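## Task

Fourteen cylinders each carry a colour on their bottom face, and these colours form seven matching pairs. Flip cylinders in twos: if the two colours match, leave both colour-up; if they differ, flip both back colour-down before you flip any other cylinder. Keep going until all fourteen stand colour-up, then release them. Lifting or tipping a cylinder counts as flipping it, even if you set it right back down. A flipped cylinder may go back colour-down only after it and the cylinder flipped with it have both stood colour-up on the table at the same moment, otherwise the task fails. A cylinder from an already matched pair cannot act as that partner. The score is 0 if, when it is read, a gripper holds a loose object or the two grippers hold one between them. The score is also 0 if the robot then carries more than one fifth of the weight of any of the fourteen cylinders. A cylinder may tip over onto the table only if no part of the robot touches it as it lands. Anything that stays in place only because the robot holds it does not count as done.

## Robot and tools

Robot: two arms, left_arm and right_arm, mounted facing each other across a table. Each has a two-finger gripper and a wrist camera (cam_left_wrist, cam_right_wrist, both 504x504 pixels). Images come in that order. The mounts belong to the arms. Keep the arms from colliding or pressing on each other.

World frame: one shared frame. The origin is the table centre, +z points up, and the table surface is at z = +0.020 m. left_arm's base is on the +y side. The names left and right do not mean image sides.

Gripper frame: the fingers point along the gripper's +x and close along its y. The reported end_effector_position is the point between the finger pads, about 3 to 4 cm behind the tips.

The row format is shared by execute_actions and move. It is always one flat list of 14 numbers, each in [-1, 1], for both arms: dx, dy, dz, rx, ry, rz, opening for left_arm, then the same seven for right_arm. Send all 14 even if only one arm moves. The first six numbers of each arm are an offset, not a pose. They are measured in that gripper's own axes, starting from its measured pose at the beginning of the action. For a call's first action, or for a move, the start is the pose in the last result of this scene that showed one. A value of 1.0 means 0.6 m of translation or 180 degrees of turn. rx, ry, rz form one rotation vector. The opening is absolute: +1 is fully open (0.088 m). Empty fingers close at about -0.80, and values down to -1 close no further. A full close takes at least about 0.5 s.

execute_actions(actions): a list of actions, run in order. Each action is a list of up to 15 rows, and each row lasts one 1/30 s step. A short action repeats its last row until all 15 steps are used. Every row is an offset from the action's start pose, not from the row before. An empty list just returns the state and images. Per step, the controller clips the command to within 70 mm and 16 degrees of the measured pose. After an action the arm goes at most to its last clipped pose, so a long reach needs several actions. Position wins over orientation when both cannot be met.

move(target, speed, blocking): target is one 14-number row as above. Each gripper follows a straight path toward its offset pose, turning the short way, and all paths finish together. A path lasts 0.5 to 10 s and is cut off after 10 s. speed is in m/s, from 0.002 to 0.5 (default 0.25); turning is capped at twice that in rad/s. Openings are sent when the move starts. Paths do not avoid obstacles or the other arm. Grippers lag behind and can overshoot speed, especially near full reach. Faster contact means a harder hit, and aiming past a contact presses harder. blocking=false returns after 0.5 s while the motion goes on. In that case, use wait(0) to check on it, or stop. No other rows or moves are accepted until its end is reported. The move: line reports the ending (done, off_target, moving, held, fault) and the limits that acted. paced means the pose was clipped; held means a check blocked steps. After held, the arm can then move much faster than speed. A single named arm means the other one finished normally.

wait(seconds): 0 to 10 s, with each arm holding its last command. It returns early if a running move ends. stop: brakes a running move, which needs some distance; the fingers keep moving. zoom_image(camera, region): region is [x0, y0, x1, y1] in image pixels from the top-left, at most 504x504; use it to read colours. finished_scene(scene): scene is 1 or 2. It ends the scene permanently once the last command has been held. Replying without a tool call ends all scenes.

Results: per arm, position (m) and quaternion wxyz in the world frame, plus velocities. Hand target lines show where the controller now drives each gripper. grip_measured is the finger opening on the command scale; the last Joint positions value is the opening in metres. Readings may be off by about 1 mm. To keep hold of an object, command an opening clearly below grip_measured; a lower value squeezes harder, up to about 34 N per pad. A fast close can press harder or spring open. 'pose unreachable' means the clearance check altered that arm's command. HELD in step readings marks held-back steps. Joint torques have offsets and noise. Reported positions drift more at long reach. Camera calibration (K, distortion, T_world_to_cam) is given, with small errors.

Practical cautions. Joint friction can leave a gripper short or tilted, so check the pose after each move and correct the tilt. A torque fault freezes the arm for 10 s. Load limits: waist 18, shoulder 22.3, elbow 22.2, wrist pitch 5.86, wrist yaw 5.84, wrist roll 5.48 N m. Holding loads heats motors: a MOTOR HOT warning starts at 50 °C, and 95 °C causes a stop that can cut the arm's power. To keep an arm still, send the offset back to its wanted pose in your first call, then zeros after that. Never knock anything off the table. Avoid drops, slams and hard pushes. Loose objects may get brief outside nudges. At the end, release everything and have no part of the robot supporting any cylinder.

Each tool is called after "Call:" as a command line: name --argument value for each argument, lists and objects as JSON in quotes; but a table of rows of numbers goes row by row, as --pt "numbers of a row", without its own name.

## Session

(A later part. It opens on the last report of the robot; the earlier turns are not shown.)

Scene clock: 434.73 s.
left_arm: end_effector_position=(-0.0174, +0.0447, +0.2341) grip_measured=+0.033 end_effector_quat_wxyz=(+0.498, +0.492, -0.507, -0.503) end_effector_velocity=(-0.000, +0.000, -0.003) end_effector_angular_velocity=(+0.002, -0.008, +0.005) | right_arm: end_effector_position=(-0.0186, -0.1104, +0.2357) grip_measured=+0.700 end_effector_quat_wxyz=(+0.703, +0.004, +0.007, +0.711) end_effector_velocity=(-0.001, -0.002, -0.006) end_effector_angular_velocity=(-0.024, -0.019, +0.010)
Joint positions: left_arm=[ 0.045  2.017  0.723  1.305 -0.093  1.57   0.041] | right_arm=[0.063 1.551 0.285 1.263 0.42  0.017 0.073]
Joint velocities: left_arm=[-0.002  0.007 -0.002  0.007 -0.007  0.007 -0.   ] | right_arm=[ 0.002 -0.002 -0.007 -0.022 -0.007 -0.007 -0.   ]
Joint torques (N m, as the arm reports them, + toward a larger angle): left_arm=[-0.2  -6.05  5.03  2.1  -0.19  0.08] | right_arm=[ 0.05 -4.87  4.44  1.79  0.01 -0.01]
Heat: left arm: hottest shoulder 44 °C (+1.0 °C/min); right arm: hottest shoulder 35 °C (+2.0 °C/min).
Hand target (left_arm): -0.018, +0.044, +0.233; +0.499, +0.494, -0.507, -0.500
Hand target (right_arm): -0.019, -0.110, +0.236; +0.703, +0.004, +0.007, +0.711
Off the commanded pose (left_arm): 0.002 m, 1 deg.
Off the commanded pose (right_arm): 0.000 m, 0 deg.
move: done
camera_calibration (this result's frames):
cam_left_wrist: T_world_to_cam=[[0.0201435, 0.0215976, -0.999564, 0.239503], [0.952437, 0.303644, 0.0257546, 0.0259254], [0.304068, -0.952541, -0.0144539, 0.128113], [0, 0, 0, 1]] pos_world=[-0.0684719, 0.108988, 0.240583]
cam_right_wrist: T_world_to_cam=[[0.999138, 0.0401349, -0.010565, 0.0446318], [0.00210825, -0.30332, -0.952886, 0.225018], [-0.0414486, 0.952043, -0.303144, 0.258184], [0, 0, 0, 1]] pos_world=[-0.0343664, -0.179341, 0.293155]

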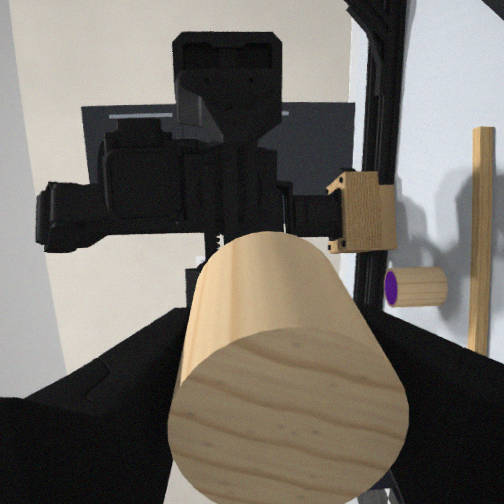

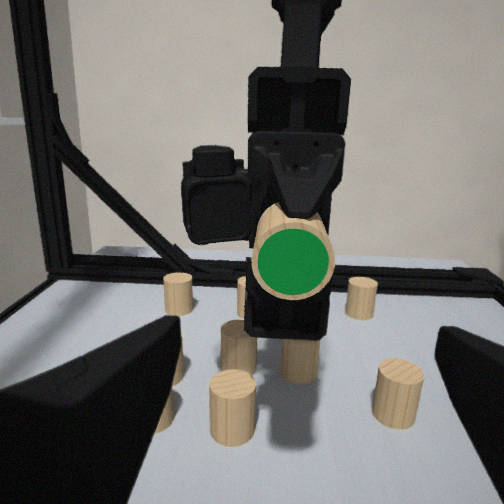

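Call:
move --target '[0,0,0,0,0,0,-0.35,0.187,-0.002,-0.006,-0.003,0,0,0.7]' --speed 0.12

Call:
move --target '[0,0,0,0,0,0,-0.35,0,0,0,0,0,0,-0.35]'

Call:
move --target '[0,0,0,0,0,0,0.6,0,0,0,0,0,0,-0.35]'

Call:
move --target '[-0.08,0,0,0,0,0,0.6,-0.15,0,0,-0.004,0,0,-0.35]'

Call:
move --target '[-0.32,-0.155,-0.035,0,0,-0.496,0.45,-0.32,-0.078,-0.163,0,0.504,0,-0.35]' --speed 0.4

Scene clock: 439.50 s.
left_arm: end_effector_position=(-0.0174, +0.0448, +0.2335) grip_measured=+0.033 end_effector_quat_wxyz=(+0.498, +0.493, -0.506, -0.503) end_effector_velocity=(-0.000, -0.000, +0.000) end_effector_angular_velocity=(+0.003, +0.007, +0.005) | right_arm: end_effector_position=(-0.0189, -0.0014, +0.2346) grip_measured=+0.700 end_effector_quat_wxyz=(+0.703, +0.006, +0.004, +0.711) end_effector_velocity=(-0.000, +0.001, -0.005) end_effector_angular_velocity=(-0.021, -0.014, +0.005)
Joint positions: left_arm=[ 0.045  2.019  0.723  1.305 -0.093  1.57   0.041] | right_arm=[-0.081  1.885  0.693  1.195  0.277  0.012  0.073]
Joint velocities: left_arm=[-0.002 -0.002  0.002 -0.007 -0.007 -0.007 -0.   ] | right_arm=[-0.002  0.002  0.002 -0.022 -0.007 -0.007 -0.   ]
Joint torques (N m, as the arm reports them, + toward a larger angle): left_arm=[-0.01 -7.02  4.89  1.7   0.01 -0.05] | right_arm=[-0.11 -6.5   5.91  1.6  -0.1  -0.18]
Heat: left arm: hottest shoulder 43 °C (+1.0 °C/min); right arm: hottest shoulder 35 °C (+2.0 °C/min).
Hand target (left_arm): -0.017, +0.045, +0.234; +0.498, +0.492, -0.506, -0.503
Hand target (right_arm): -0.019, +0.002, +0.232; +0.703, +0.001, +0.003, +0.711
Off the commanded pose (left_arm): 0.001 m, 0 deg.
Off the commanded pose (right_arm): 0.004 m, 1 deg.
move: done
camera_calibration (this result's frames):
cam_left_wrist: T_world_to_cam=[[0.0202589, 0.0227425, -0.999536, 0.238785], [0.952318, 0.303978, 0.0262183, 0.0257412], [0.304433, -0.952408, -0.0154998, 0.128378], [0, 0, 0, 1]] pos_world=[-0.0684339, 0.109013, 0.239989]
cam_right_wrist: T_world_to_cam=[[0.999174, 0.0398146, -0.00813842, 0.0399776], [0.00406384, -0.297158, -0.95482, 0.25757], [-0.0404341, 0.953998, -0.297074, 0.152684], [0, 0, 0, 1]] pos_world=[-0.0348176, -0.0707126, 0.291617]

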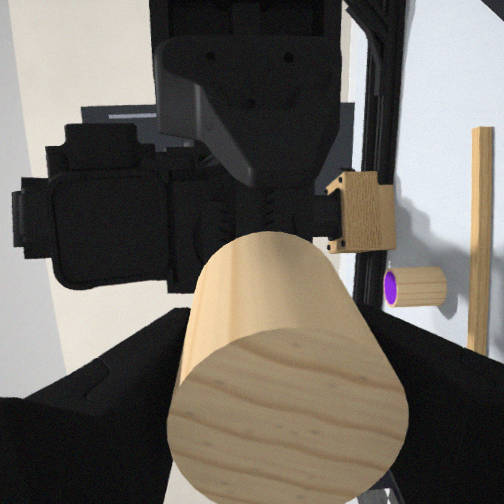

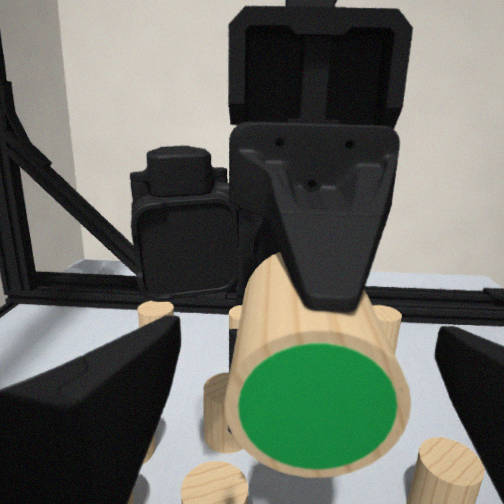

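Scene clock: 440.00 s.
left_arm: end_effector_position=(-0.0173, +0.0448, +0.2335) grip_measured=+0.033 end_effector_quat_wxyz=(+0.498, +0.493, -0.506, -0.503) end_effector_velocity=(+0.002, +0.001, +0.001) end_effector_angular_velocity=(+0.003, +0.007, +0.019) | right_arm: end_effector_position=(-0.0191, -0.0014, +0.2346) grip_measured=+0.026 end_effector_quat_wxyz=(+0.703, +0.006, +0.004, +0.711) end_effector_velocity=(-0.002, -0.000, -0.001) end_effector_angular_velocity=(-0.007, +0.005, +0.020)
Joint positions: left_arm=[ 0.045  2.019  0.723  1.305 -0.094  1.57   0.041] | right_arm=[-0.081  1.885  0.693  1.195  0.276  0.012  0.04 ]
Joint velocities: left_arm=[-0.002 -0.007 -0.002 -0.007 -0.022 -0.007 -0.   ] | right_arm=[-0.002 -0.002 -0.002 -0.007 -0.022  0.007 -0.   ]
Joint torques (N m, as the arm reports them, + toward a larger angle): left_arm=[-0.06 -6.96  4.86  1.76  0.04 -0.03] | right_arm=[ 0.02 -7.92  4.83  1.83  0.04 -0.01]
Heat: left arm: hottest shoulder 43 °C (+1.0 °C/min); right arm: hottest shoulder 35 °C (+2.0 °C/min).
Hand target (left_arm): -0.017, +0.045, +0.234; +0.498, +0.493, -0.506, -0.503
Hand target (right_arm): -0.019, -0.001, +0.235; +0.703, +0.006, +0.004, +0.711
Off the commanded pose (left_arm): 0.000 m, 0 deg.
Off the commanded pose (right_arm): 0.000 m, 0 deg.
move: done
camera_calibration (this result's frames):
cam_left_wrist: T_world_to_cam=[[0.0202346, 0.0227587, -0.999536, 0.238782], [0.952086, 0.304704, 0.0262119, 0.0255975], [0.30516, -0.952175, -0.0155027, 0.128344], [0, 0, 0, 1]] pos_world=[-0.0683681, 0.108972, 0.23999]
cam_right_wrist: T_world_to_cam=[[0.999143, 0.0405769, -0.00813588, 0.0400922], [0.00429296, -0.297154, -0.95482, 0.257575], [-0.0411612, 0.953967, -0.297074, 0.152666], [0, 0, 0, 1]] pos_world=[-0.0348797, -0.070726, 0.291617]

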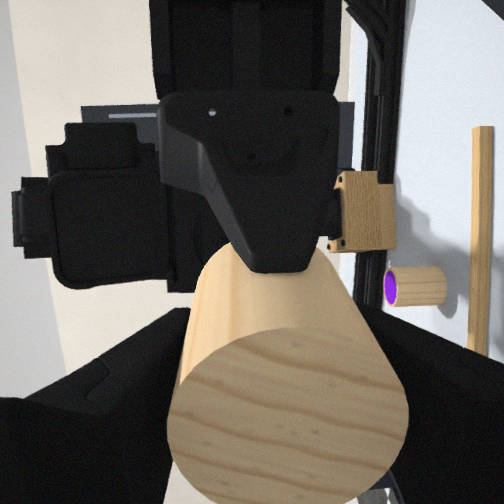

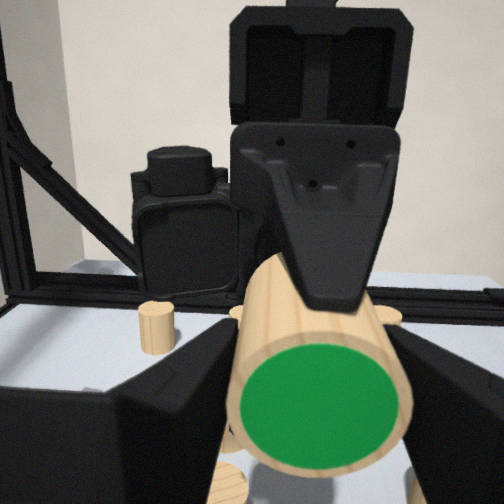

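Scene clock: 440.67 s.
left_arm: end_effector_position=(-0.0173, +0.0448, +0.2336) grip_measured=+0.598 end_effector_quat_wxyz=(+0.498, +0.493, -0.506, -0.502) end_effector_velocity=(+0.000, +0.002, -0.003) end_effector_angular_velocity=(+0.012, +0.006, +0.005) | right_arm: end_effector_position=(-0.0191, -0.0014, +0.2346) grip_measured=+0.026 end_effector_quat_wxyz=(+0.703, +0.006, +0.004, +0.711) end_effector_velocity=(-0.002, -0.001, -0.001) end_effector_angular_velocity=(-0.007, -0.009, +0.010)
Joint positions: left_arm=[ 0.045  2.019  0.723  1.306 -0.094  1.57   0.068] | right_arm=[-0.081  1.885  0.693  1.195  0.276  0.012  0.04 ]
Joint velocities: left_arm=[-0.002 -0.002 -0.007 -0.007 -0.007 -0.007  0.001] | right_arm=[ 0.002 -0.002 -0.002 -0.007 -0.007 -0.007 -0.   ]
Joint torques (N m, as the arm reports them, + toward a larger angle): left_arm=[ 0.08 -6.88  4.96  1.74  0.02 -0.05] | right_arm=[ 0.06 -7.88  4.81  1.83  0.01 -0.01]
Heat: left arm: hottest shoulder 43 °C (+1.0 °C/min); right arm: hottest shoulder 35 °C (+2.0 °C/min).
Hand target (left_arm): -0.017, +0.045, +0.234; +0.498, +0.493, -0.506, -0.502
Hand target (right_arm): -0.019, -0.001, +0.235; +0.703, +0.006, +0.004, +0.711
Off the commanded pose (left_arm): 0.000 m, 0 deg.
Off the commanded pose (right_arm): 0.000 m, 0 deg.
move: done
camera_calibration (this result's frames):
cam_left_wrist: T_world_to_cam=[[0.0205732, 0.0223732, -0.999538, 0.238888], [0.952076, 0.304718, 0.0264169, 0.0255463], [0.305168, -0.95218, -0.0150319, 0.128236], [0, 0, 0, 1]] pos_world=[-0.0683704, 0.108975, 0.24003]
cam_right_wrist: T_world_to_cam=[[0.999143, 0.0405769, -0.00813588, 0.0400922], [0.00429296, -0.297154, -0.95482, 0.257575], [-0.0411612, 0.953967, -0.297074, 0.152666], [0, 0, 0, 1]] pos_world=[-0.0348797, -0.070726, 0.291617]

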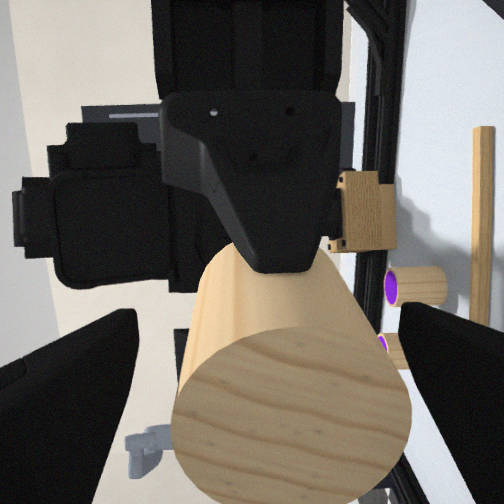

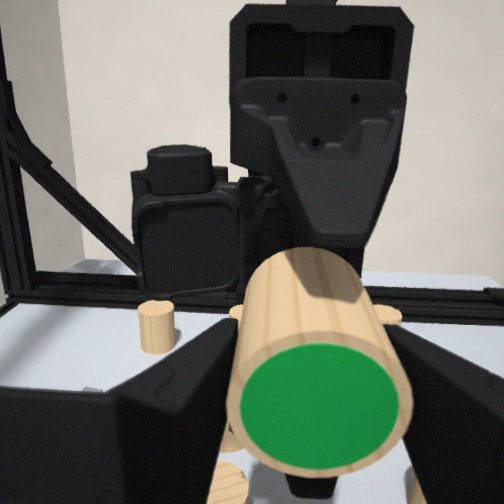

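Scene clock: 441.60 s.
left_arm: end_effector_position=(-0.0167, +0.0911, +0.2294) grip_measured=+0.600 end_effector_quat_wxyz=(+0.495, +0.495, -0.505, -0.506) end_effector_velocity=(-0.002, +0.003, -0.004) end_effector_angular_velocity=(+0.017, +0.005, +0.000) | right_arm: end_effector_position=(-0.0184, -0.0884, +0.2339) grip_measured=+0.026 end_effector_quat_wxyz=(+0.703, +0.003, +0.002, +0.711) end_effector_velocity=(+0.001, -0.002, -0.003) end_effector_angular_velocity=(-0.016, -0.014, +0.005)
Joint positions: left_arm=[ 0.031  1.925  0.526  1.399 -0.105  1.57   0.068] | right_arm=[0.022 1.641 0.357 1.285 0.378 0.007 0.04 ]
Joint velocities: left_arm=[-0.007 -0.002 -0.012 -0.007 -0.007 -0.007 -0.   ] | right_arm=[-0.002 -0.012 -0.007 -0.022 -0.007 -0.007 -0.   ]
Joint torques (N m, as the arm reports them, + toward a larger angle): left_arm=[-0.27 -6.99  3.64  2.   -0.23 -0.02] | right_arm=[ 0.23 -6.56  3.3   1.96  0.13 -0.18]
Heat: left arm: hottest shoulder 43 °C (+0.0 °C/min); right arm: hottest shoulder 35 °C (+2.0 °C/min).
Hand target (left_arm): -0.017, +0.093, +0.233; +0.498, +0.493, -0.506, -0.502
Hand target (right_arm): -0.018, -0.091, +0.234; +0.703, +0.002, -0.001, +0.711
Off the commanded pose (left_arm): 0.004 m, 1 deg.
Off the commanded pose (right_arm): 0.003 m, 0 deg.
move: done
camera_calibration (this result's frames):
cam_left_wrist: T_world_to_cam=[[0.0218051, 0.0321403, -0.999245, 0.232777], [0.953199, 0.300804, 0.0304756, 0.0104746], [0.301556, -0.953144, -0.0240771, 0.174212], [0, 0, 0, 1]] pos_world=[-0.0675949, 0.155417, 0.236477]
cam_right_wrist: T_world_to_cam=[[0.999144, 0.0413166, -0.00209961, 0.0415889], [0.010354, -0.298879, -0.954235, 0.230848], [-0.0400533, 0.953396, -0.299051, 0.235866], [0, 0, 0, 1]] pos_world=[-0.0344963, -0.157597, 0.290906]

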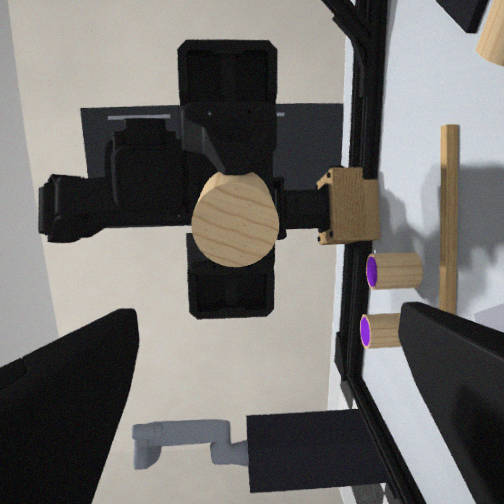

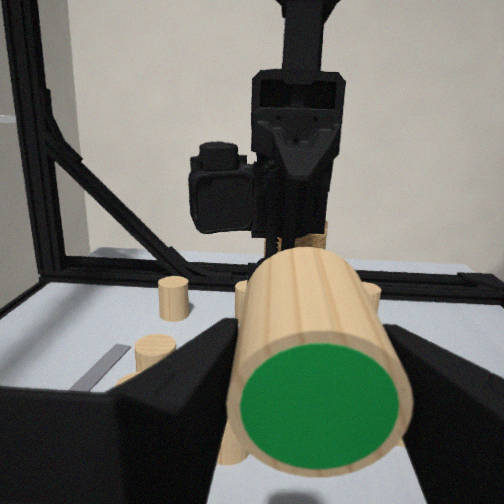

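Scene clock: 444.10 s.
left_arm: end_effector_position=(+0.0077, +0.2840, +0.1354) grip_measured=+0.450 end_effector_quat_wxyz=(+0.000, +0.708, -0.009, -0.707) end_effector_velocity=(-0.001, +0.006, -0.002) end_effector_angular_velocity=(+0.032, +0.005, +0.005) | right_arm: end_effector_position=(+0.0315, -0.2816, +0.1340) grip_measured=+0.024 end_effector_quat_wxyz=(+0.499, -0.505, +0.501, +0.496) end_effector_velocity=(-0.001, -0.003, -0.001) end_effector_angular_velocity=(-0.017, +0.019, -0.000)
Joint positions: left_arm=[ 0.096  1.544  0.793 -0.806 -0.002  1.523  0.061] | right_arm=[-0.134  1.279  0.679 -0.982  0.004  0.233  0.04 ]
Joint velocities: left_arm=[-0.002  0.007 -0.002 -0.022  0.007 -0.007 -0.   ] | right_arm=[-0.007  0.002 -0.002 -0.007 -0.022 -0.007  0.   ]
Joint torques (N m, as the arm reports them, + toward a larger angle): left_arm=[ 0.29 -3.64  6.41  0.04  0.25  0.11] | right_arm=[-0.3  -2.89  6.76 -0.09 -0.11 -0.2 ]
Heat: left arm: hottest shoulder 43 °C (+1.0 °C/min); right arm: hottest shoulder 35 °C (+1.0 °C/min).
Hand target (left_arm): +0.007, +0.282, +0.136; -0.001, +0.705, -0.009, -0.709
Hand target (right_arm): +0.031, -0.279, +0.136; +0.497, -0.505, +0.501, +0.498
Off the commanded pose (left_arm): 0.002 m, 1 deg.
Off the commanded pose (right_arm): 0.003 m, 1 deg.
move: done
camera_calibration (this result's frames):
cam_left_wrist: T_world_to_cam=[[0.0344127, 0.999235, 0.0185537, -0.280487], [0.945585, -0.038564, 0.323081, -0.0111878], [0.323549, 0.00642608, -0.94619, 0.200613], [0, 0, 0, 1]] pos_world=[-0.0446768, 0.278552, 0.198636]
cam_right_wrist: T_world_to_cam=[[0.999727, 0.00601597, -0.0225817, -0.00765486], [0.0127282, -0.950567, 0.310259, -0.275756], [-0.0195989, -0.310461, -0.950384, 0.122934], [0, 0, 0, 1]] pos_world=[0.013572, -0.223912, 0.202217]

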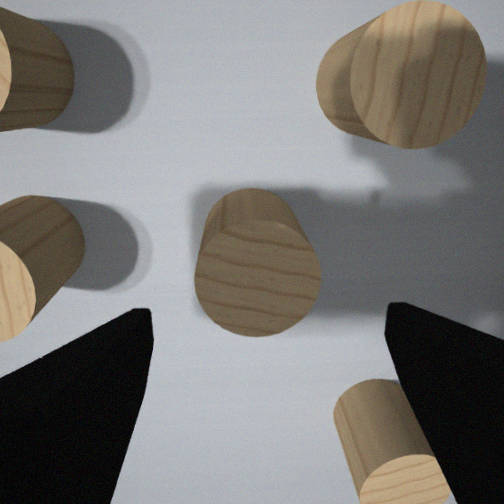

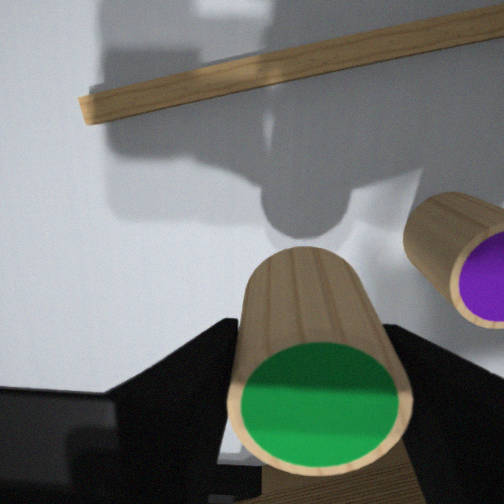

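Call:
execute_actions --actions '[]'

Scene clock: 452.63 s.
left_arm: end_effector_position=(+0.0077, +0.2843, +0.1352) grip_measured=+0.450 end_effector_quat_wxyz=(-0.000, +0.708, -0.009, -0.707) end_effector_velocity=(+0.001, +0.002, -0.000) end_effector_angular_velocity=(+0.007, -0.008, -0.010) | right_arm: end_effector_position=(+0.0315, -0.2818, +0.1340) grip_measured=+0.024 end_effector_quat_wxyz=(+0.498, -0.505, +0.501, +0.496) end_effector_velocity=(-0.000, -0.003, -0.001) end_effector_angular_velocity=(-0.014, +0.005, +0.019)
Joint positions: left_arm=[ 0.096  1.545  0.793 -0.807 -0.002  1.523  0.061] | right_arm=[-0.134  1.28   0.679 -0.983  0.004  0.233  0.04 ]
Joint velocities: left_arm=[-0.002 -0.002 -0.002 -0.007 -0.007  0.007 -0.   ] | right_arm=[-0.002  0.002 -0.002 -0.007 -0.007 -0.022 -0.   ]
Joint torques (N m, as the arm reports them, + toward a larger angle): left_arm=[ 0.22 -3.53  6.51  0.03  0.24  0.12] | right_arm=[-0.17 -2.91  6.71 -0.07 -0.1  -0.19]
Heat: left arm: hottest shoulder 42 °C (+0.0 °C/min); right arm: hottest shoulder 34 °C (+0.0 °C/min).
Hand target (left_arm): +0.007, +0.282, +0.136; -0.001, +0.705, -0.009, -0.709
Hand target (right_arm): +0.031, -0.279, +0.136; +0.497, -0.505, +0.501, +0.498
Off the commanded pose (left_arm): 0.002 m, 1 deg.
Off the commanded pose (right_arm): 0.003 m, 1 deg.
camera_calibration (this result's frames):
cam_left_wrist: T_world_to_cam=[[0.0344222, 0.99919, 0.0208515, -0.281075], [0.945663, -0.0393137, 0.322763, -0.0108298], [0.323321, 0.00860829, -0.94625, 0.199856], [0, 0, 0, 1]] pos_world=[-0.044701, 0.278701, 0.19847]
cam_right_wrist: T_world_to_cam=[[0.999726, 0.00597565, -0.0226122, -0.00771222], [0.0127303, -0.950077, 0.311755, -0.275969], [-0.0196204, -0.311958, -0.949893, 0.122369], [0, 0, 0, 1]] pos_world=[0.0136242, -0.223972, 0.202098]

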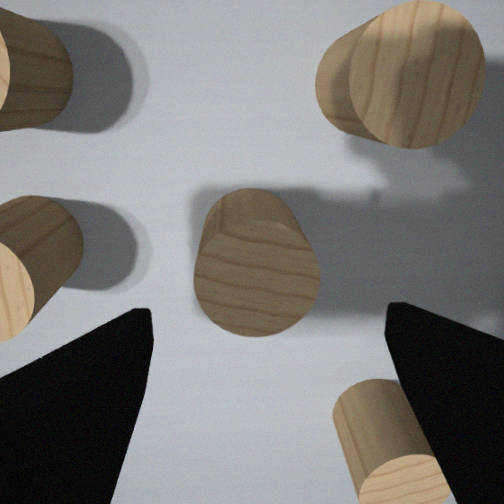

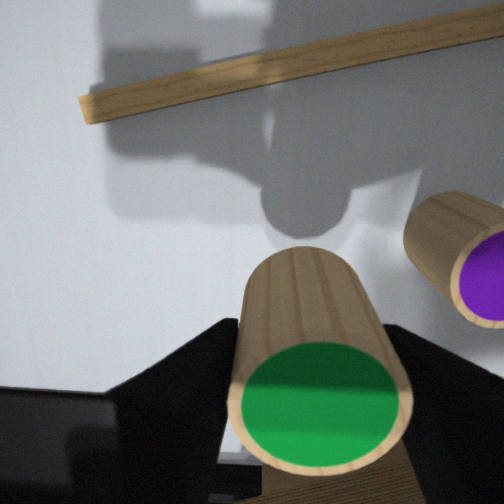

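Call:
move --target '[0.119,0,0,0,0,0,0.45,0.102,0,0,0,0,0,-0.35]' --speed 0.08

Call:
execute_actions --actions '[[[0,0,0,0,0,0,-0.35,0,0,0,0,0,0,0.4]],[[0,0,0,0,0,0,-0.35,0,0,0,0,0,0,0.4]]]'

Call:
move --target '[-0.14,0,0,-0.002,0,0,-0.35,-0.12,0,0,0,0,0,0.4]' --speed 0.2

Call:
move --target '[-0.142,0.408,0.04,0,0,0.503,-0.35,-0.135,0.08,0.27,0,-0.498,0,0.7]' --speed 0.4

Scene clock: 459.30 s.
left_arm: end_effector_position=(+0.0075, +0.2815, +0.0666) grip_measured=+0.450 end_effector_quat_wxyz=(+0.003, +0.707, -0.012, -0.707) end_effector_velocity=(+0.004, +0.002, -0.003) end_effector_angular_velocity=(+0.006, -0.022, +0.010) | right_arm: end_effector_position=(+0.0312, -0.2802, +0.0780) grip_measured=+0.024 end_effector_quat_wxyz=(+0.500, -0.502, +0.499, +0.499) end_effector_velocity=(-0.001, -0.001, +0.001) end_effector_angular_velocity=(-0.004, +0.007, +0.010)
Joint positions: left_arm=[ 0.096  1.747  0.664 -0.468 -0.002  1.523  0.061] | right_arm=[-0.134  1.415  0.524 -0.683  0.004  0.233  0.04 ]
Joint velocities: left_arm=[ 0.002  0.007 -0.007  0.007 -0.022 -0.007 -0.   ] | right_arm=[ 0.002 -0.002  0.002 -0.007 -0.007 -0.007  0.   ]
Joint torques (N m, as the arm reports them, + toward a larger angle): left_arm=[ 0.1  -4.03  3.64  0.48  0.05  0.06] | right_arm=[-0.06 -2.53  3.    1.46  0.01 -0.04]
Heat: left arm: hottest shoulder 41 °C (+0.0 °C/min); right arm: hottest shoulder 33 °C (-1.0 °C/min).
Hand target (left_arm): +0.008, +0.284, +0.064; -0.000, +0.708, -0.009, -0.707
Hand target (right_arm): +0.032, -0.283, +0.073; +0.498, -0.505, +0.501, +0.496
Off the commanded pose (left_arm): 0.003 m, 1 deg.
Off the commanded pose (right_arm): 0.006 m, 1 deg.
move: done
camera_calibration (this result's frames):
cam_left_wrist: T_world_to_cam=[[0.034431, 0.999334, 0.0120819, -0.276302], [0.945836, -0.0364879, 0.322588, 0.0105976], [0.322814, 0.000320448, -0.946462, 0.137317], [0, 0, 0, 1]] pos_world=[-0.044838, 0.276461, 0.129885]
cam_right_wrist: T_world_to_cam=[[0.999672, 0.00620462, -0.0248531, -0.00837617], [0.0134368, -0.95304, 0.302545, -0.257148], [-0.0218088, -0.302779, -0.952811, 0.0724917], [0, 0, 0, 1]] pos_world=[0.0134096, -0.223072, 0.146662]

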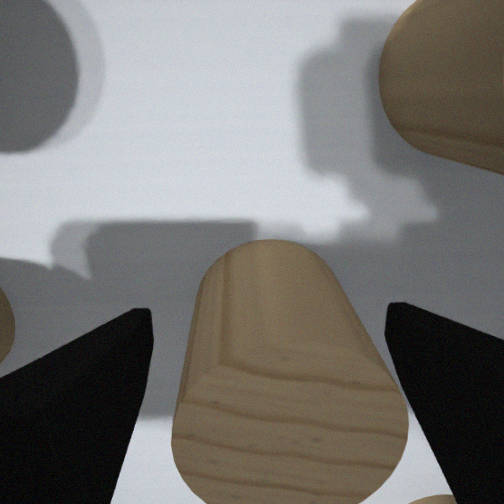

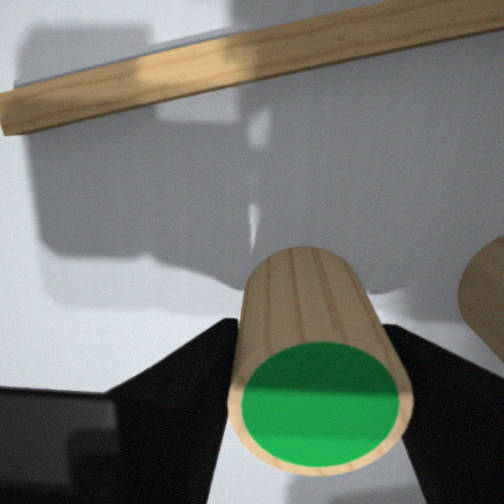

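Scene clock: 460.30 s.
left_arm: end_effector_position=(+0.0076, +0.2820, +0.0664) grip_measured=+0.032 end_effector_quat_wxyz=(+0.002, +0.707, -0.011, -0.707) end_effector_velocity=(-0.001, -0.003, +0.001) end_effector_angular_velocity=(-0.012, +0.008, +0.010) | right_arm: end_effector_position=(+0.0310, -0.2797, +0.0780) grip_measured=+0.400 end_effector_quat_wxyz=(+0.500, -0.501, +0.499, +0.499) end_effector_velocity=(-0.001, +0.001, -0.000) end_effector_angular_velocity=(+0.005, +0.009, -0.010)
Joint positions: left_arm=[ 0.096  1.747  0.663 -0.469 -0.002  1.523  0.041] | right_arm=[-0.134  1.415  0.524 -0.68   0.003  0.233  0.059]
Joint velocities: left_arm=[ 0.002 -0.002  0.002  0.007  0.007 -0.007 -0.   ] | right_arm=[-0.002 -0.002 -0.002  0.007 -0.007  0.007 -0.   ]
Joint torques (N m, as the arm reports them, + toward a larger angle): left_arm=[-0.11 -4.73  4.26  0.25  0.03  0.05] | right_arm=[ 0.06 -3.91  4.54  0.12  0.01 -0.01]
Heat: left arm: hottest shoulder 41 °C (+0.0 °C/min); right arm: hottest shoulder 33 °C (-1.0 °C/min).
Hand target (left_arm): +0.008, +0.282, +0.066; +0.002, +0.707, -0.011, -0.707
Hand target (right_arm): +0.031, -0.280, +0.078; +0.500, -0.501, +0.499, +0.499
Off the commanded pose (left_arm): 0.000 m, 0 deg.
Off the commanded pose (right_arm): 0.000 m, 0 deg.
Step readings (end_effector_position; steps 1 to 15: 1st action; 16 to 30: 2nd action):
0: left_arm (+0.0075, +0.2815, +0.0666) | right_arm (+0.0312, -0.2802, +0.0780)
1: left_arm (+0.0075, +0.2817, +0.0664) | right_arm (+0.0312, -0.2802, +0.0780)
2: left_arm (+0.0075, +0.2817, +0.0664) | right_arm (+0.0312, -0.2802, +0.0780)
4: left_arm (+0.0075, +0.2818, +0.0665) | right_arm (+0.0309, -0.2793, +0.0780)
8: left_arm (+0.0076, +0.2820, +0.0664) | right_arm (+0.0309, -0.2795, +0.0780)
15: left_arm (+0.0076, +0.2820, +0.0664) | right_arm (+0.0310, -0.2797, +0.0780)
16: left_arm (+0.0076, +0.2820, +0.0664) | right_arm (+0.0310, -0.2797, +0.0780)
17: left_arm (+0.0076, +0.2820, +0.0664) | right_arm (+0.0310, -0.2797, +0.0780)
19: left_arm (+0.0076, +0.2820, +0.0664) | right_arm (+0.0310, -0.2797, +0.0780)
23: left_arm (+0.0076, +0.2820, +0.0664) | right_arm (+0.0310, -0.2797, +0.0780)
30: end_effector_position above
camera_calibration (this result's frames):
cam_left_wrist: T_world_to_cam=[[0.0348105, 0.999296, 0.013989, -0.27688], [0.945782, -0.0374629, 0.322635, 0.0109095], [0.322932, 0.00199943, -0.94642, 0.136685], [0, 0, 0, 1]] pos_world=[-0.0448197, 0.27682, 0.129715]
cam_right_wrist: T_world_to_cam=[[0.999649, 0.00625794, -0.0257414, -0.00812266], [0.013708, -0.953685, 0.300494, -0.256724], [-0.0226687, -0.300742, -0.953436, 0.0732753], [0, 0, 0, 1]] pos_world=[0.0133001, -0.222746, 0.146798]

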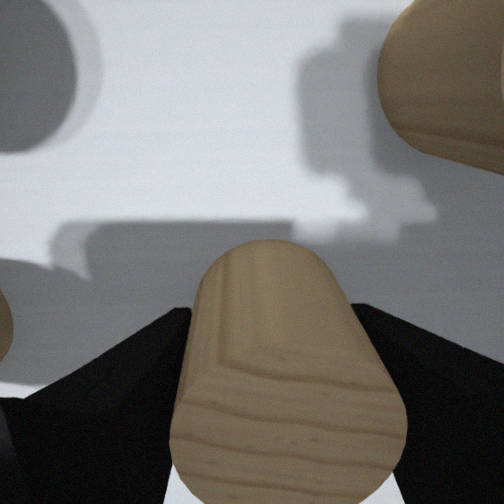

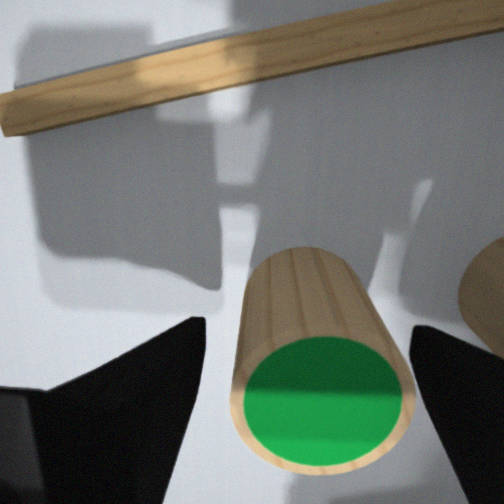

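Scene clock: 461.23 s.
left_arm: end_effector_position=(+0.0077, +0.2864, +0.1454) grip_measured=+0.032 end_effector_quat_wxyz=(-0.003, +0.708, -0.003, -0.706) end_effector_velocity=(+0.002, -0.001, +0.003) end_effector_angular_velocity=(-0.009, -0.021, -0.015) | right_arm: end_effector_position=(+0.0316, -0.2823, +0.1459) grip_measured=+0.400 end_effector_quat_wxyz=(+0.498, -0.506, +0.502, +0.495) end_effector_velocity=(-0.001, +0.000, +0.002) end_effector_angular_velocity=(+0.001, +0.008, +0.005)
Joint positions: left_arm=[ 0.095  1.525  0.819 -0.864 -0.002  1.517  0.041] | right_arm=[-0.134  1.263  0.718 -1.042  0.003  0.233  0.059]
Joint velocities: left_arm=[-0.007 -0.007  0.007 -0.007 -0.022  0.007 -0.   ] | right_arm=[-0.002 -0.002  0.007 -0.007 -0.007 -0.007 -0.   ]
Joint torques (N m, as the arm reports them, + toward a larger angle): left_arm=[-0.34 -5.18  6.55  0.    0.1  -0.1 ] | right_arm=[ 0.12 -4.12  6.86 -0.09  0.    0.  ]
Heat: left arm: hottest shoulder 41 °C (+0.0 °C/min); right arm: hottest shoulder 33 °C (-1.0 °C/min).
Hand target (left_arm): +0.007, +0.283, +0.150; +0.004, +0.707, -0.009, -0.707
Hand target (right_arm): +0.031, -0.279, +0.150; +0.500, -0.501, +0.499, +0.499
Off the commanded pose (left_arm): 0.006 m, 1 deg.
Off the commanded pose (right_arm): 0.005 m, 1 deg.
move: done
camera_calibration (this result's frames):
cam_left_wrist: T_world_to_cam=[[0.0294511, 0.999069, 0.0315151, -0.284918], [0.945654, -0.0380634, 0.322938, -0.0144478], [0.323837, 0.0202915, -0.945895, 0.206034], [0, 0, 0, 1]] pos_world=[-0.0446677, 0.279922, 0.208532]
cam_right_wrist: T_world_to_cam=[[0.999734, 0.00590144, -0.0222937, -0.00756878], [0.0126195, -0.94912, 0.314663, -0.280316], [-0.0193025, -0.31486, -0.948942, 0.132567], [0, 0, 0, 1]] pos_world=[0.0136631, -0.224269, 0.213834]

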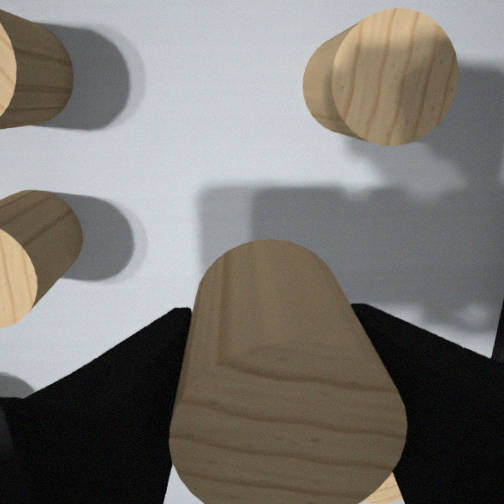

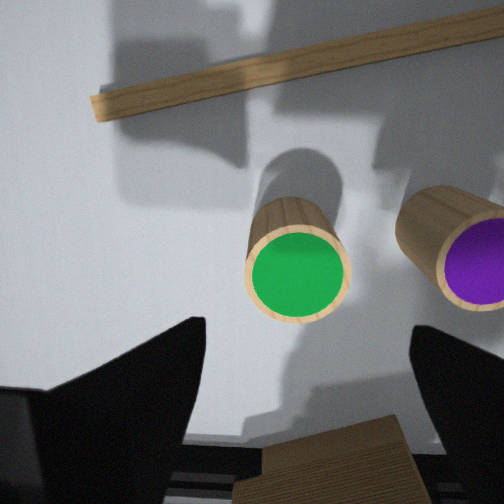

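Scene clock: 463.90 s.
left_arm: end_effector_position=(-0.0188, +0.0450, +0.2296) grip_measured=+0.033 end_effector_quat_wxyz=(+0.495, +0.496, -0.506, -0.503) end_effector_velocity=(-0.000, +0.000, -0.003) end_effector_angular_velocity=(+0.003, +0.007, +0.005) | right_arm: end_effector_position=(-0.0203, -0.1185, +0.2307) grip_measured=+0.700 end_effector_quat_wxyz=(+0.702, +0.004, +0.009, +0.712) end_effector_velocity=(+0.002, +0.000, -0.002) end_effector_angular_velocity=(+0.003, -0.021, -0.010)
Joint positions: left_arm=[ 0.041  2.028  0.722  1.308 -0.097  1.574  0.041] | right_arm=[0.085 1.553 0.253 1.292 0.439 0.021 0.073]
Joint velocities: left_arm=[-0.002  0.007 -0.002  0.007 -0.007 -0.007 -0.   ] | right_arm=[-0.002  0.017 -0.002  0.022  0.007 -0.022 -0.   ]
Joint torques (N m, as the arm reports them, + toward a larger angle): left_arm=[-0.19 -6.21  5.91  2.1  -0.14  0.07] | right_arm=[-0.22 -3.78  2.91  1.93  0.12 -0.16]
Heat: left arm: hottest shoulder 40 °C (-2.0 °C/min); right arm: hottest shoulder 33 °C (-1.0 °C/min).
Hand target (left_arm): -0.019, +0.043, +0.231; +0.497, +0.495, -0.508, -0.500
Hand target (right_arm): -0.018, -0.120, +0.224; +0.704, -0.007, +0.009, +0.710
Off the commanded pose (left_arm): 0.003 m, 1 deg.
Off the commanded pose (right_arm): 0.007 m, 2 deg.
move: done
camera_calibration (this result's frames):
cam_left_wrist: T_world_to_cam=[[0.0256444, 0.0298487, -0.999225, 0.234618], [0.952266, 0.303427, 0.0335031, 0.0254622], [0.304192, -0.952387, -0.0206427, 0.130152], [0, 0, 0, 1]] pos_world=[-0.0698544, 0.109226, 0.23627]
cam_right_wrist: T_world_to_cam=[[0.998983, 0.0431227, -0.0131803, 0.0475509], [0.000677061, -0.30661, -0.951835, 0.217214], [-0.0450869, 0.950858, -0.306327, 0.26481], [0, 0, 0, 1]] pos_world=[-0.0357102, -0.187248, 0.288497]

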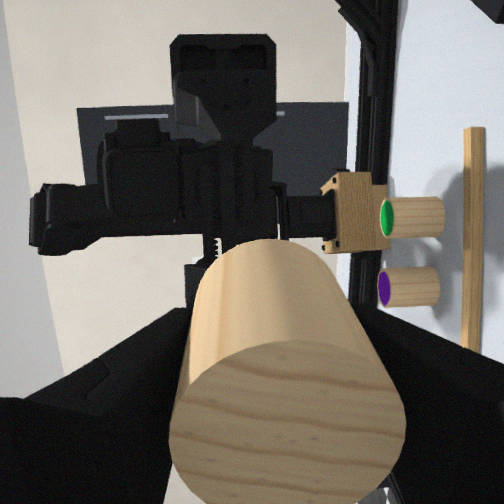

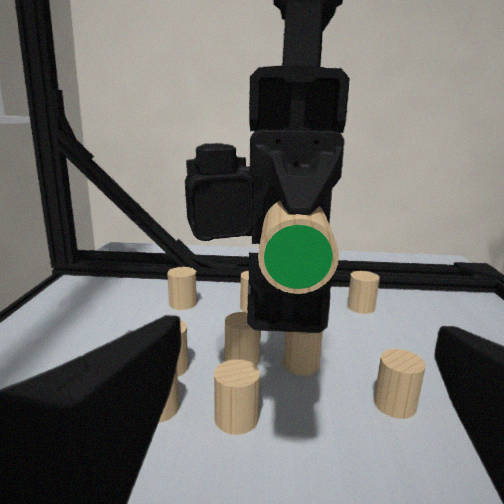

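Call:
move --target '[0,0,0,0,0,0,-0.35,0.201,-0.005,-0.005,-0.004,0,0,0.7]' --speed 0.12

Call:
execute_actions --actions '[[[0,0,0,0,0,0,-0.35,0,0,0,0,0,0,-0.35]],[[0,0,0,0,0,0,-0.35,0,0,0,0,0,0,-0.35]],[[0,0,0,0,0,0,0.6,0,0,0,0,0,0,-0.35]]]'

Call:
move --target '[-0.08,0,0,0,0,0,0.6,-0.15,0,0,-0.004,0,0,-0.35]' --speed 0.2

Call:
move --target '[-0.40,-0.158,0.058,0,0,-0.495,0.45,-0.32,0.04,-0.158,0,0.503,0,-0.35]' --speed 0.4

Scene clock: 469.17 s.
left_arm: end_effector_position=(-0.0188, +0.0449, +0.2294) grip_measured=+0.033 end_effector_quat_wxyz=(+0.495, +0.496, -0.506, -0.503) end_effector_velocity=(+0.000, +0.001, -0.004) end_effector_angular_velocity=(+0.012, -0.009, +0.005) | right_arm: end_effector_position=(-0.0194, -0.0010, +0.2299) grip_measured=+0.700 end_effector_quat_wxyz=(+0.702, +0.004, +0.005, +0.712) end_effector_velocity=(-0.000, +0.002, -0.000) end_effector_angular_velocity=(-0.002, -0.008, +0.005)
Joint positions: left_arm=[ 0.041  2.029  0.722  1.309 -0.097  1.574  0.041] | right_arm=[-0.081  1.901  0.691  1.21   0.273  0.013  0.073]
Joint velocities: left_arm=[-0.002  0.002 -0.002 -0.007 -0.007  0.007 -0.   ] | right_arm=[-0.002  0.002  0.007 -0.007 -0.007 -0.007  0.   ]
Joint torques (N m, as the arm reports them, + toward a larger angle): left_arm=[ 0.02 -7.05  4.72  1.68  0.   -0.08] | right_arm=[-0.28 -6.45  6.04  1.62 -0.11 -0.17]
Heat: left arm: hottest shoulder 41 °C (-1.0 °C/min); right arm: hottest shoulder 33 °C (-2.0 °C/min).
Hand target (left_arm): -0.019, +0.045, +0.229; +0.495, +0.496, -0.506, -0.503
Hand target (right_arm): -0.019, +0.002, +0.227; +0.702, -0.001, +0.004, +0.712
Off the commanded pose (left_arm): 0.000 m, 0 deg.
Off the commanded pose (right_arm): 0.004 m, 1 deg.
move: done
camera_calibration (this result's frames):
cam_left_wrist: T_world_to_cam=[[0.0256444, 0.0298487, -0.999225, 0.234395], [0.952266, 0.303427, 0.0335031, 0.025512], [0.304192, -0.952387, -0.0206427, 0.130054], [0, 0, 0, 1]] pos_world=[-0.0698663, 0.109124, 0.236044]
cam_right_wrist: T_world_to_cam=[[0.999053, 0.0428382, -0.00767815, 0.040275], [0.00554541, -0.300288, -0.953832, 0.253014], [-0.0431661, 0.952886, -0.300241, 0.15155], [0, 0, 0, 1]] pos_world=[-0.0350981, -0.0701581, 0.287144]

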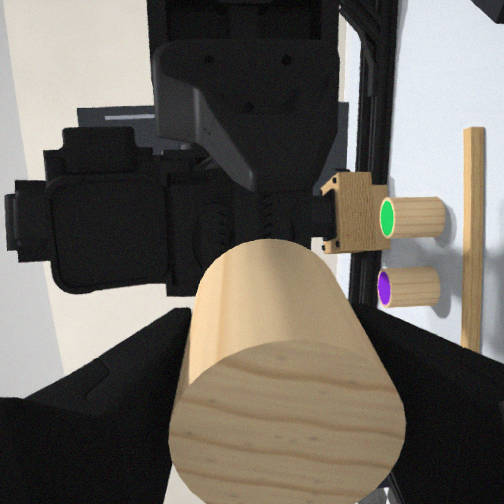

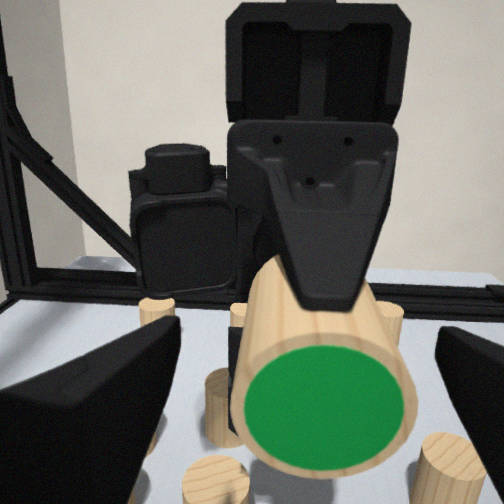

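Scene clock: 470.67 s.
left_arm: end_effector_position=(-0.0192, +0.0449, +0.2294) grip_measured=+0.592 end_effector_quat_wxyz=(+0.495, +0.495, -0.506, -0.504) end_effector_velocity=(+0.000, +0.001, -0.004) end_effector_angular_velocity=(+0.013, +0.021, +0.005) | right_arm: end_effector_position=(-0.0188, -0.0009, +0.2299) grip_measured=+0.027 end_effector_quat_wxyz=(+0.703, +0.004, +0.005, +0.711) end_effector_velocity=(+0.000, -0.001, -0.003) end_effector_angular_velocity=(-0.012, +0.004, +0.005)
Joint positions: left_arm=[ 0.04   2.029  0.722  1.309 -0.097  1.574  0.068] | right_arm=[-0.082  1.901  0.691  1.21   0.274  0.013  0.04 ]
Joint velocities: left_arm=[-0.002  0.002 -0.002 -0.007 -0.007 -0.022  0.004] | right_arm=[-0.002 -0.002 -0.007 -0.007 -0.007  0.007 -0.   ]
Joint torques (N m, as the arm reports them, + toward a larger angle): left_arm=[-0.02 -6.68  4.79  1.73  0.   -0.01] | right_arm=[ 0.06 -7.98  4.72  1.82  0.01 -0.01]
Heat: left arm: hottest shoulder 41 °C (-1.0 °C/min); right arm: hottest shoulder 33 °C (-2.0 °C/min).
Hand target (left_arm): -0.019, +0.045, +0.229; +0.495, +0.495, -0.506, -0.504
Hand target (right_arm): -0.019, -0.001, +0.230; +0.703, +0.004, +0.005, +0.711
Off the commanded pose (left_arm): 0.000 m, 0 deg.
Off the commanded pose (right_arm): 0.000 m, 0 deg.
Step readings (end_effector_position; steps 1 to 15: 1st action; 16 to 30: 2nd action; 31 to 45: 3rd action):
0: left_arm (-0.0188, +0.0449, +0.2294) | right_arm (-0.0194, -0.0010, +0.2299)
1: left_arm (-0.0188, +0.0449, +0.2294) | right_arm (-0.0194, -0.0010, +0.2299)
2: left_arm (-0.0188, +0.0449, +0.2294) | right_arm (-0.0194, -0.0010, +0.2299)
4: left_arm (-0.0188, +0.0449, +0.2294) | right_arm (-0.0195, -0.0010, +0.2299)
8: left_arm (-0.0192, +0.0449, +0.2294) | right_arm (-0.0188, -0.0009, +0.2299)
15: left_arm (-0.0192, +0.0449, +0.2294) | right_arm (-0.0188, -0.0009, +0.2299)
16: left_arm (-0.0192, +0.0449, +0.2294) | right_arm (-0.0188, -0.0009, +0.2299)
17: left_arm (-0.0192, +0.0449, +0.2294) | right_arm (-0.0188, -0.0009, +0.2299)
19: left_arm (-0.0192, +0.0449, +0.2294) | right_arm (-0.0188, -0.0009, +0.2299)
23: left_arm (-0.0192, +0.0449, +0.2294) | right_arm (-0.0188, -0.0009, +0.2299)
30: left_arm (-0.0192, +0.0449, +0.2294) | right_arm (-0.0188, -0.0009, +0.2299)
31: left_arm (-0.0192, +0.0449, +0.2294) | right_arm (-0.0188, -0.0009, +0.2299)
32: left_arm (-0.0192, +0.0449, +0.2294) | right_arm (-0.0188, -0.0009, +0.2299)
34: left_arm (-0.0192, +0.0449, +0.2294) | right_arm (-0.0188, -0.0009, +0.2299)
38: left_arm (-0.0192, +0.0449, +0.2294) | right_arm (-0.0188, -0.0009, +0.2299)
45: end_effector_position above
camera_calibration (this result's frames):
cam_left_wrist: T_world_to_cam=[[0.0256793, 0.0298192, -0.999225, 0.234407], [0.952612, 0.302337, 0.0335038, 0.0259571], [0.303101, -0.952735, -0.0206423, 0.130206], [0, 0, 0, 1]] pos_world=[-0.0702122, 0.109215, 0.236044]
cam_right_wrist: T_world_to_cam=[[0.999132, 0.0409326, -0.00767815, 0.0396369], [0.00497263, -0.300298, -0.953832, 0.253032], [-0.0413486, 0.952967, -0.300241, 0.151511], [0, 0, 0, 1]] pos_world=[-0.034596, -0.0700221, 0.287144]

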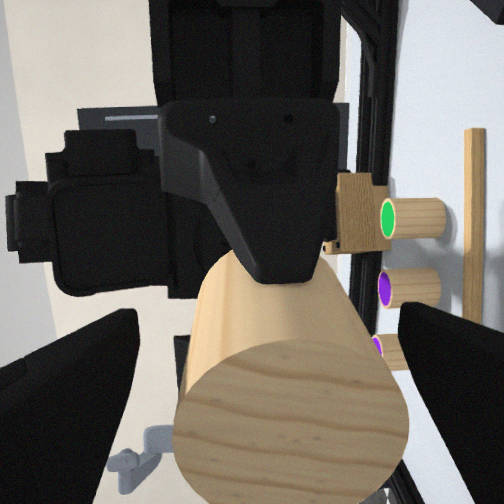

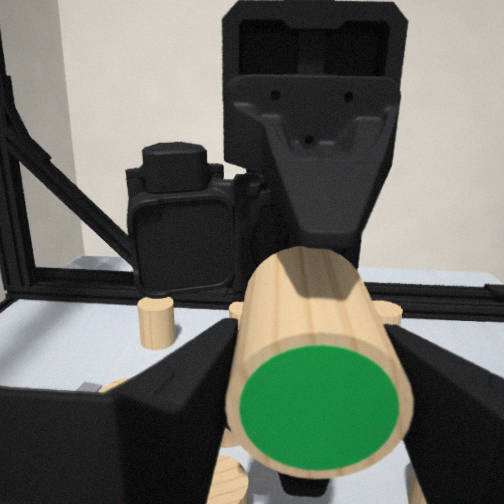

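Scene clock: 471.63 s.
left_arm: end_effector_position=(-0.0186, +0.0913, +0.2256) grip_measured=+0.600 end_effector_quat_wxyz=(+0.491, +0.497, -0.505, -0.507) end_effector_velocity=(-0.002, +0.001, +0.001) end_effector_angular_velocity=(+0.003, +0.007, -0.010) | right_arm: end_effector_position=(-0.0180, -0.0879, +0.2294) grip_measured=+0.026 end_effector_quat_wxyz=(+0.703, +0.002, +0.003, +0.711) end_effector_velocity=(+0.001, -0.003, +0.000) end_effector_angular_velocity=(+0.003, -0.021, -0.005)
Joint positions: left_arm=[ 0.025  1.936  0.525  1.403 -0.108  1.574  0.068] | right_arm=[0.019 1.664 0.354 1.307 0.376 0.007 0.04 ]
Joint velocities: left_arm=[-0.002 -0.007 -0.002 -0.007  0.007 -0.007 -0.   ] | right_arm=[ 0.002 -0.007 -0.012  0.007  0.007 -0.022 -0.   ]
Joint torques (N m, as the arm reports them, + toward a larger angle): left_arm=[-0.3  -7.14  3.76  2.03 -0.18 -0.06] | right_arm=[ 0.36 -6.65  3.07  1.99  0.15 -0.18]
Heat: left arm: hottest shoulder 41 °C (-1.0 °C/min); right arm: hottest shoulder 34 °C (-1.0 °C/min).
Hand target (left_arm): -0.019, +0.093, +0.229; +0.495, +0.495, -0.506, -0.504
Hand target (right_arm): -0.017, -0.091, +0.230; +0.703, +0.000, +0.000, +0.711
Off the commanded pose (left_arm): 0.004 m, 1 deg.
Off the commanded pose (right_arm): 0.003 m, 0 deg.
move: done
camera_calibration (this result's frames):
cam_left_wrist: T_world_to_cam=[[0.0270718, 0.039547, -0.998851, 0.228282], [0.953713, 0.29835, 0.0376609, 0.0108814], [0.299497, -0.953637, -0.0296396, 0.176136], [0, 0, 0, 1]] pos_world=[-0.06931, 0.155695, 0.232831]
cam_right_wrist: T_world_to_cam=[[0.999145, 0.0413099, -0.00156355, 0.041059], [0.0110052, -0.302255, -0.953164, 0.226214], [-0.0398476, 0.952332, -0.302451, 0.234775], [0, 0, 0, 1]] pos_world=[-0.0341582, -0.156906, 0.286691]

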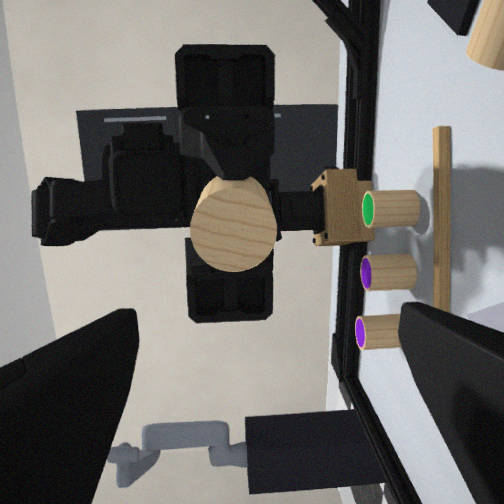

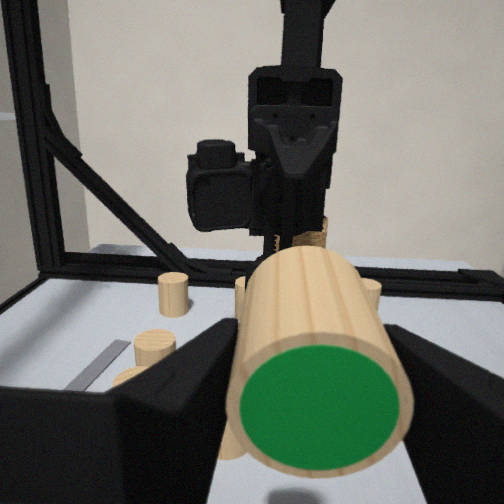

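Scene clock: 474.13 s.
left_arm: end_effector_position=(-0.0466, +0.3336, +0.1310) grip_measured=+0.450 end_effector_quat_wxyz=(-0.003, +0.709, -0.009, -0.705) end_effector_velocity=(+0.006, +0.007, -0.001) end_effector_angular_velocity=(+0.031, -0.035, +0.005) | right_arm: end_effector_position=(-0.0376, -0.2816, +0.1336) grip_measured=+0.025 end_effector_quat_wxyz=(+0.496, -0.506, +0.499, +0.499) end_effector_velocity=(+0.002, -0.004, -0.001) end_effector_angular_velocity=(-0.027, -0.008, -0.010)
Joint positions: left_arm=[-0.201  1.409  0.653 -0.809 -0.007  1.23   0.061] | right_arm=[ 0.196  1.395  0.763 -0.949 -0.001  0.554  0.04 ]
Joint velocities: left_arm=[-0.002  0.002 -0.002 -0.037 -0.022 -0.007 -0.   ] | right_arm=[-0.002  0.007  0.002 -0.022 -0.007  0.007 -0.   ]
Joint torques (N m, as the arm reports them, + toward a larger angle): left_arm=[-0.26 -2.86  6.31  0.04  0.22 -0.06] | right_arm=[ 0.07 -3.71  6.6  -0.1  -0.11  0.14]
Heat: left arm: hottest shoulder 41 °C (-1.0 °C/min); right arm: hottest shoulder 34 °C (-1.0 °C/min).
Hand target (left_arm): -0.049, +0.332, +0.132; -0.004, +0.706, -0.008, -0.708
Hand target (right_arm): -0.040, -0.280, +0.135; +0.496, -0.505, +0.501, +0.498
Off the commanded pose (left_arm): 0.002 m, 0 deg.
Off the commanded pose (right_arm): 0.003 m, 1 deg.
move: done
camera_calibration (this result's frames):
cam_left_wrist: T_world_to_cam=[[0.0388913, 0.998937, 0.0247433, -0.328644], [0.94441, -0.0448359, 0.325698, 0.0452214], [0.326461, 0.010701, -0.94515, 0.212293], [0, 0, 0, 1]] pos_world=[-0.0992315, 0.32805, 0.194052]
cam_right_wrist: T_world_to_cam=[[0.999581, 0.0151636, -0.0246685, 0.0642205], [0.0220499, -0.9508, 0.309021, -0.27432], [-0.0187689, -0.309436, -0.950735, 0.121517], [0, 0, 0, 1]] pos_world=[-0.0558641, -0.224196, 0.201886]

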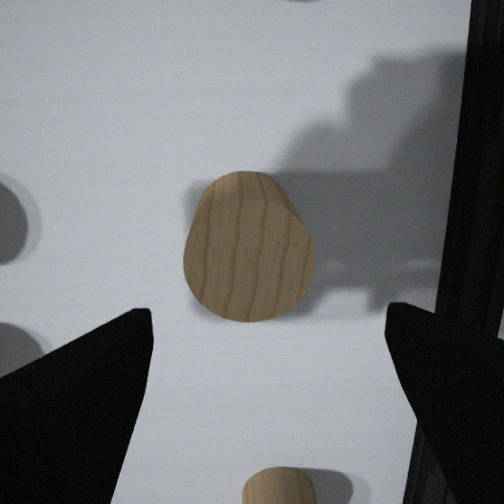

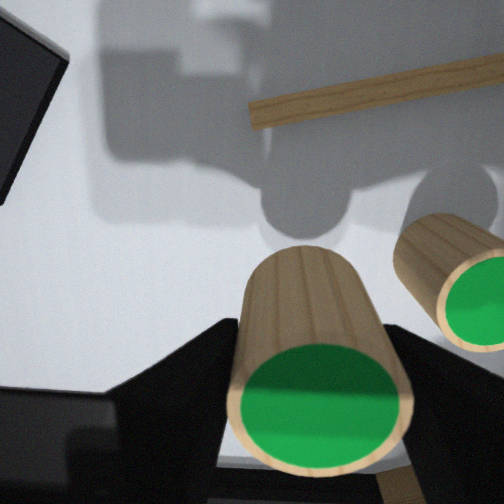

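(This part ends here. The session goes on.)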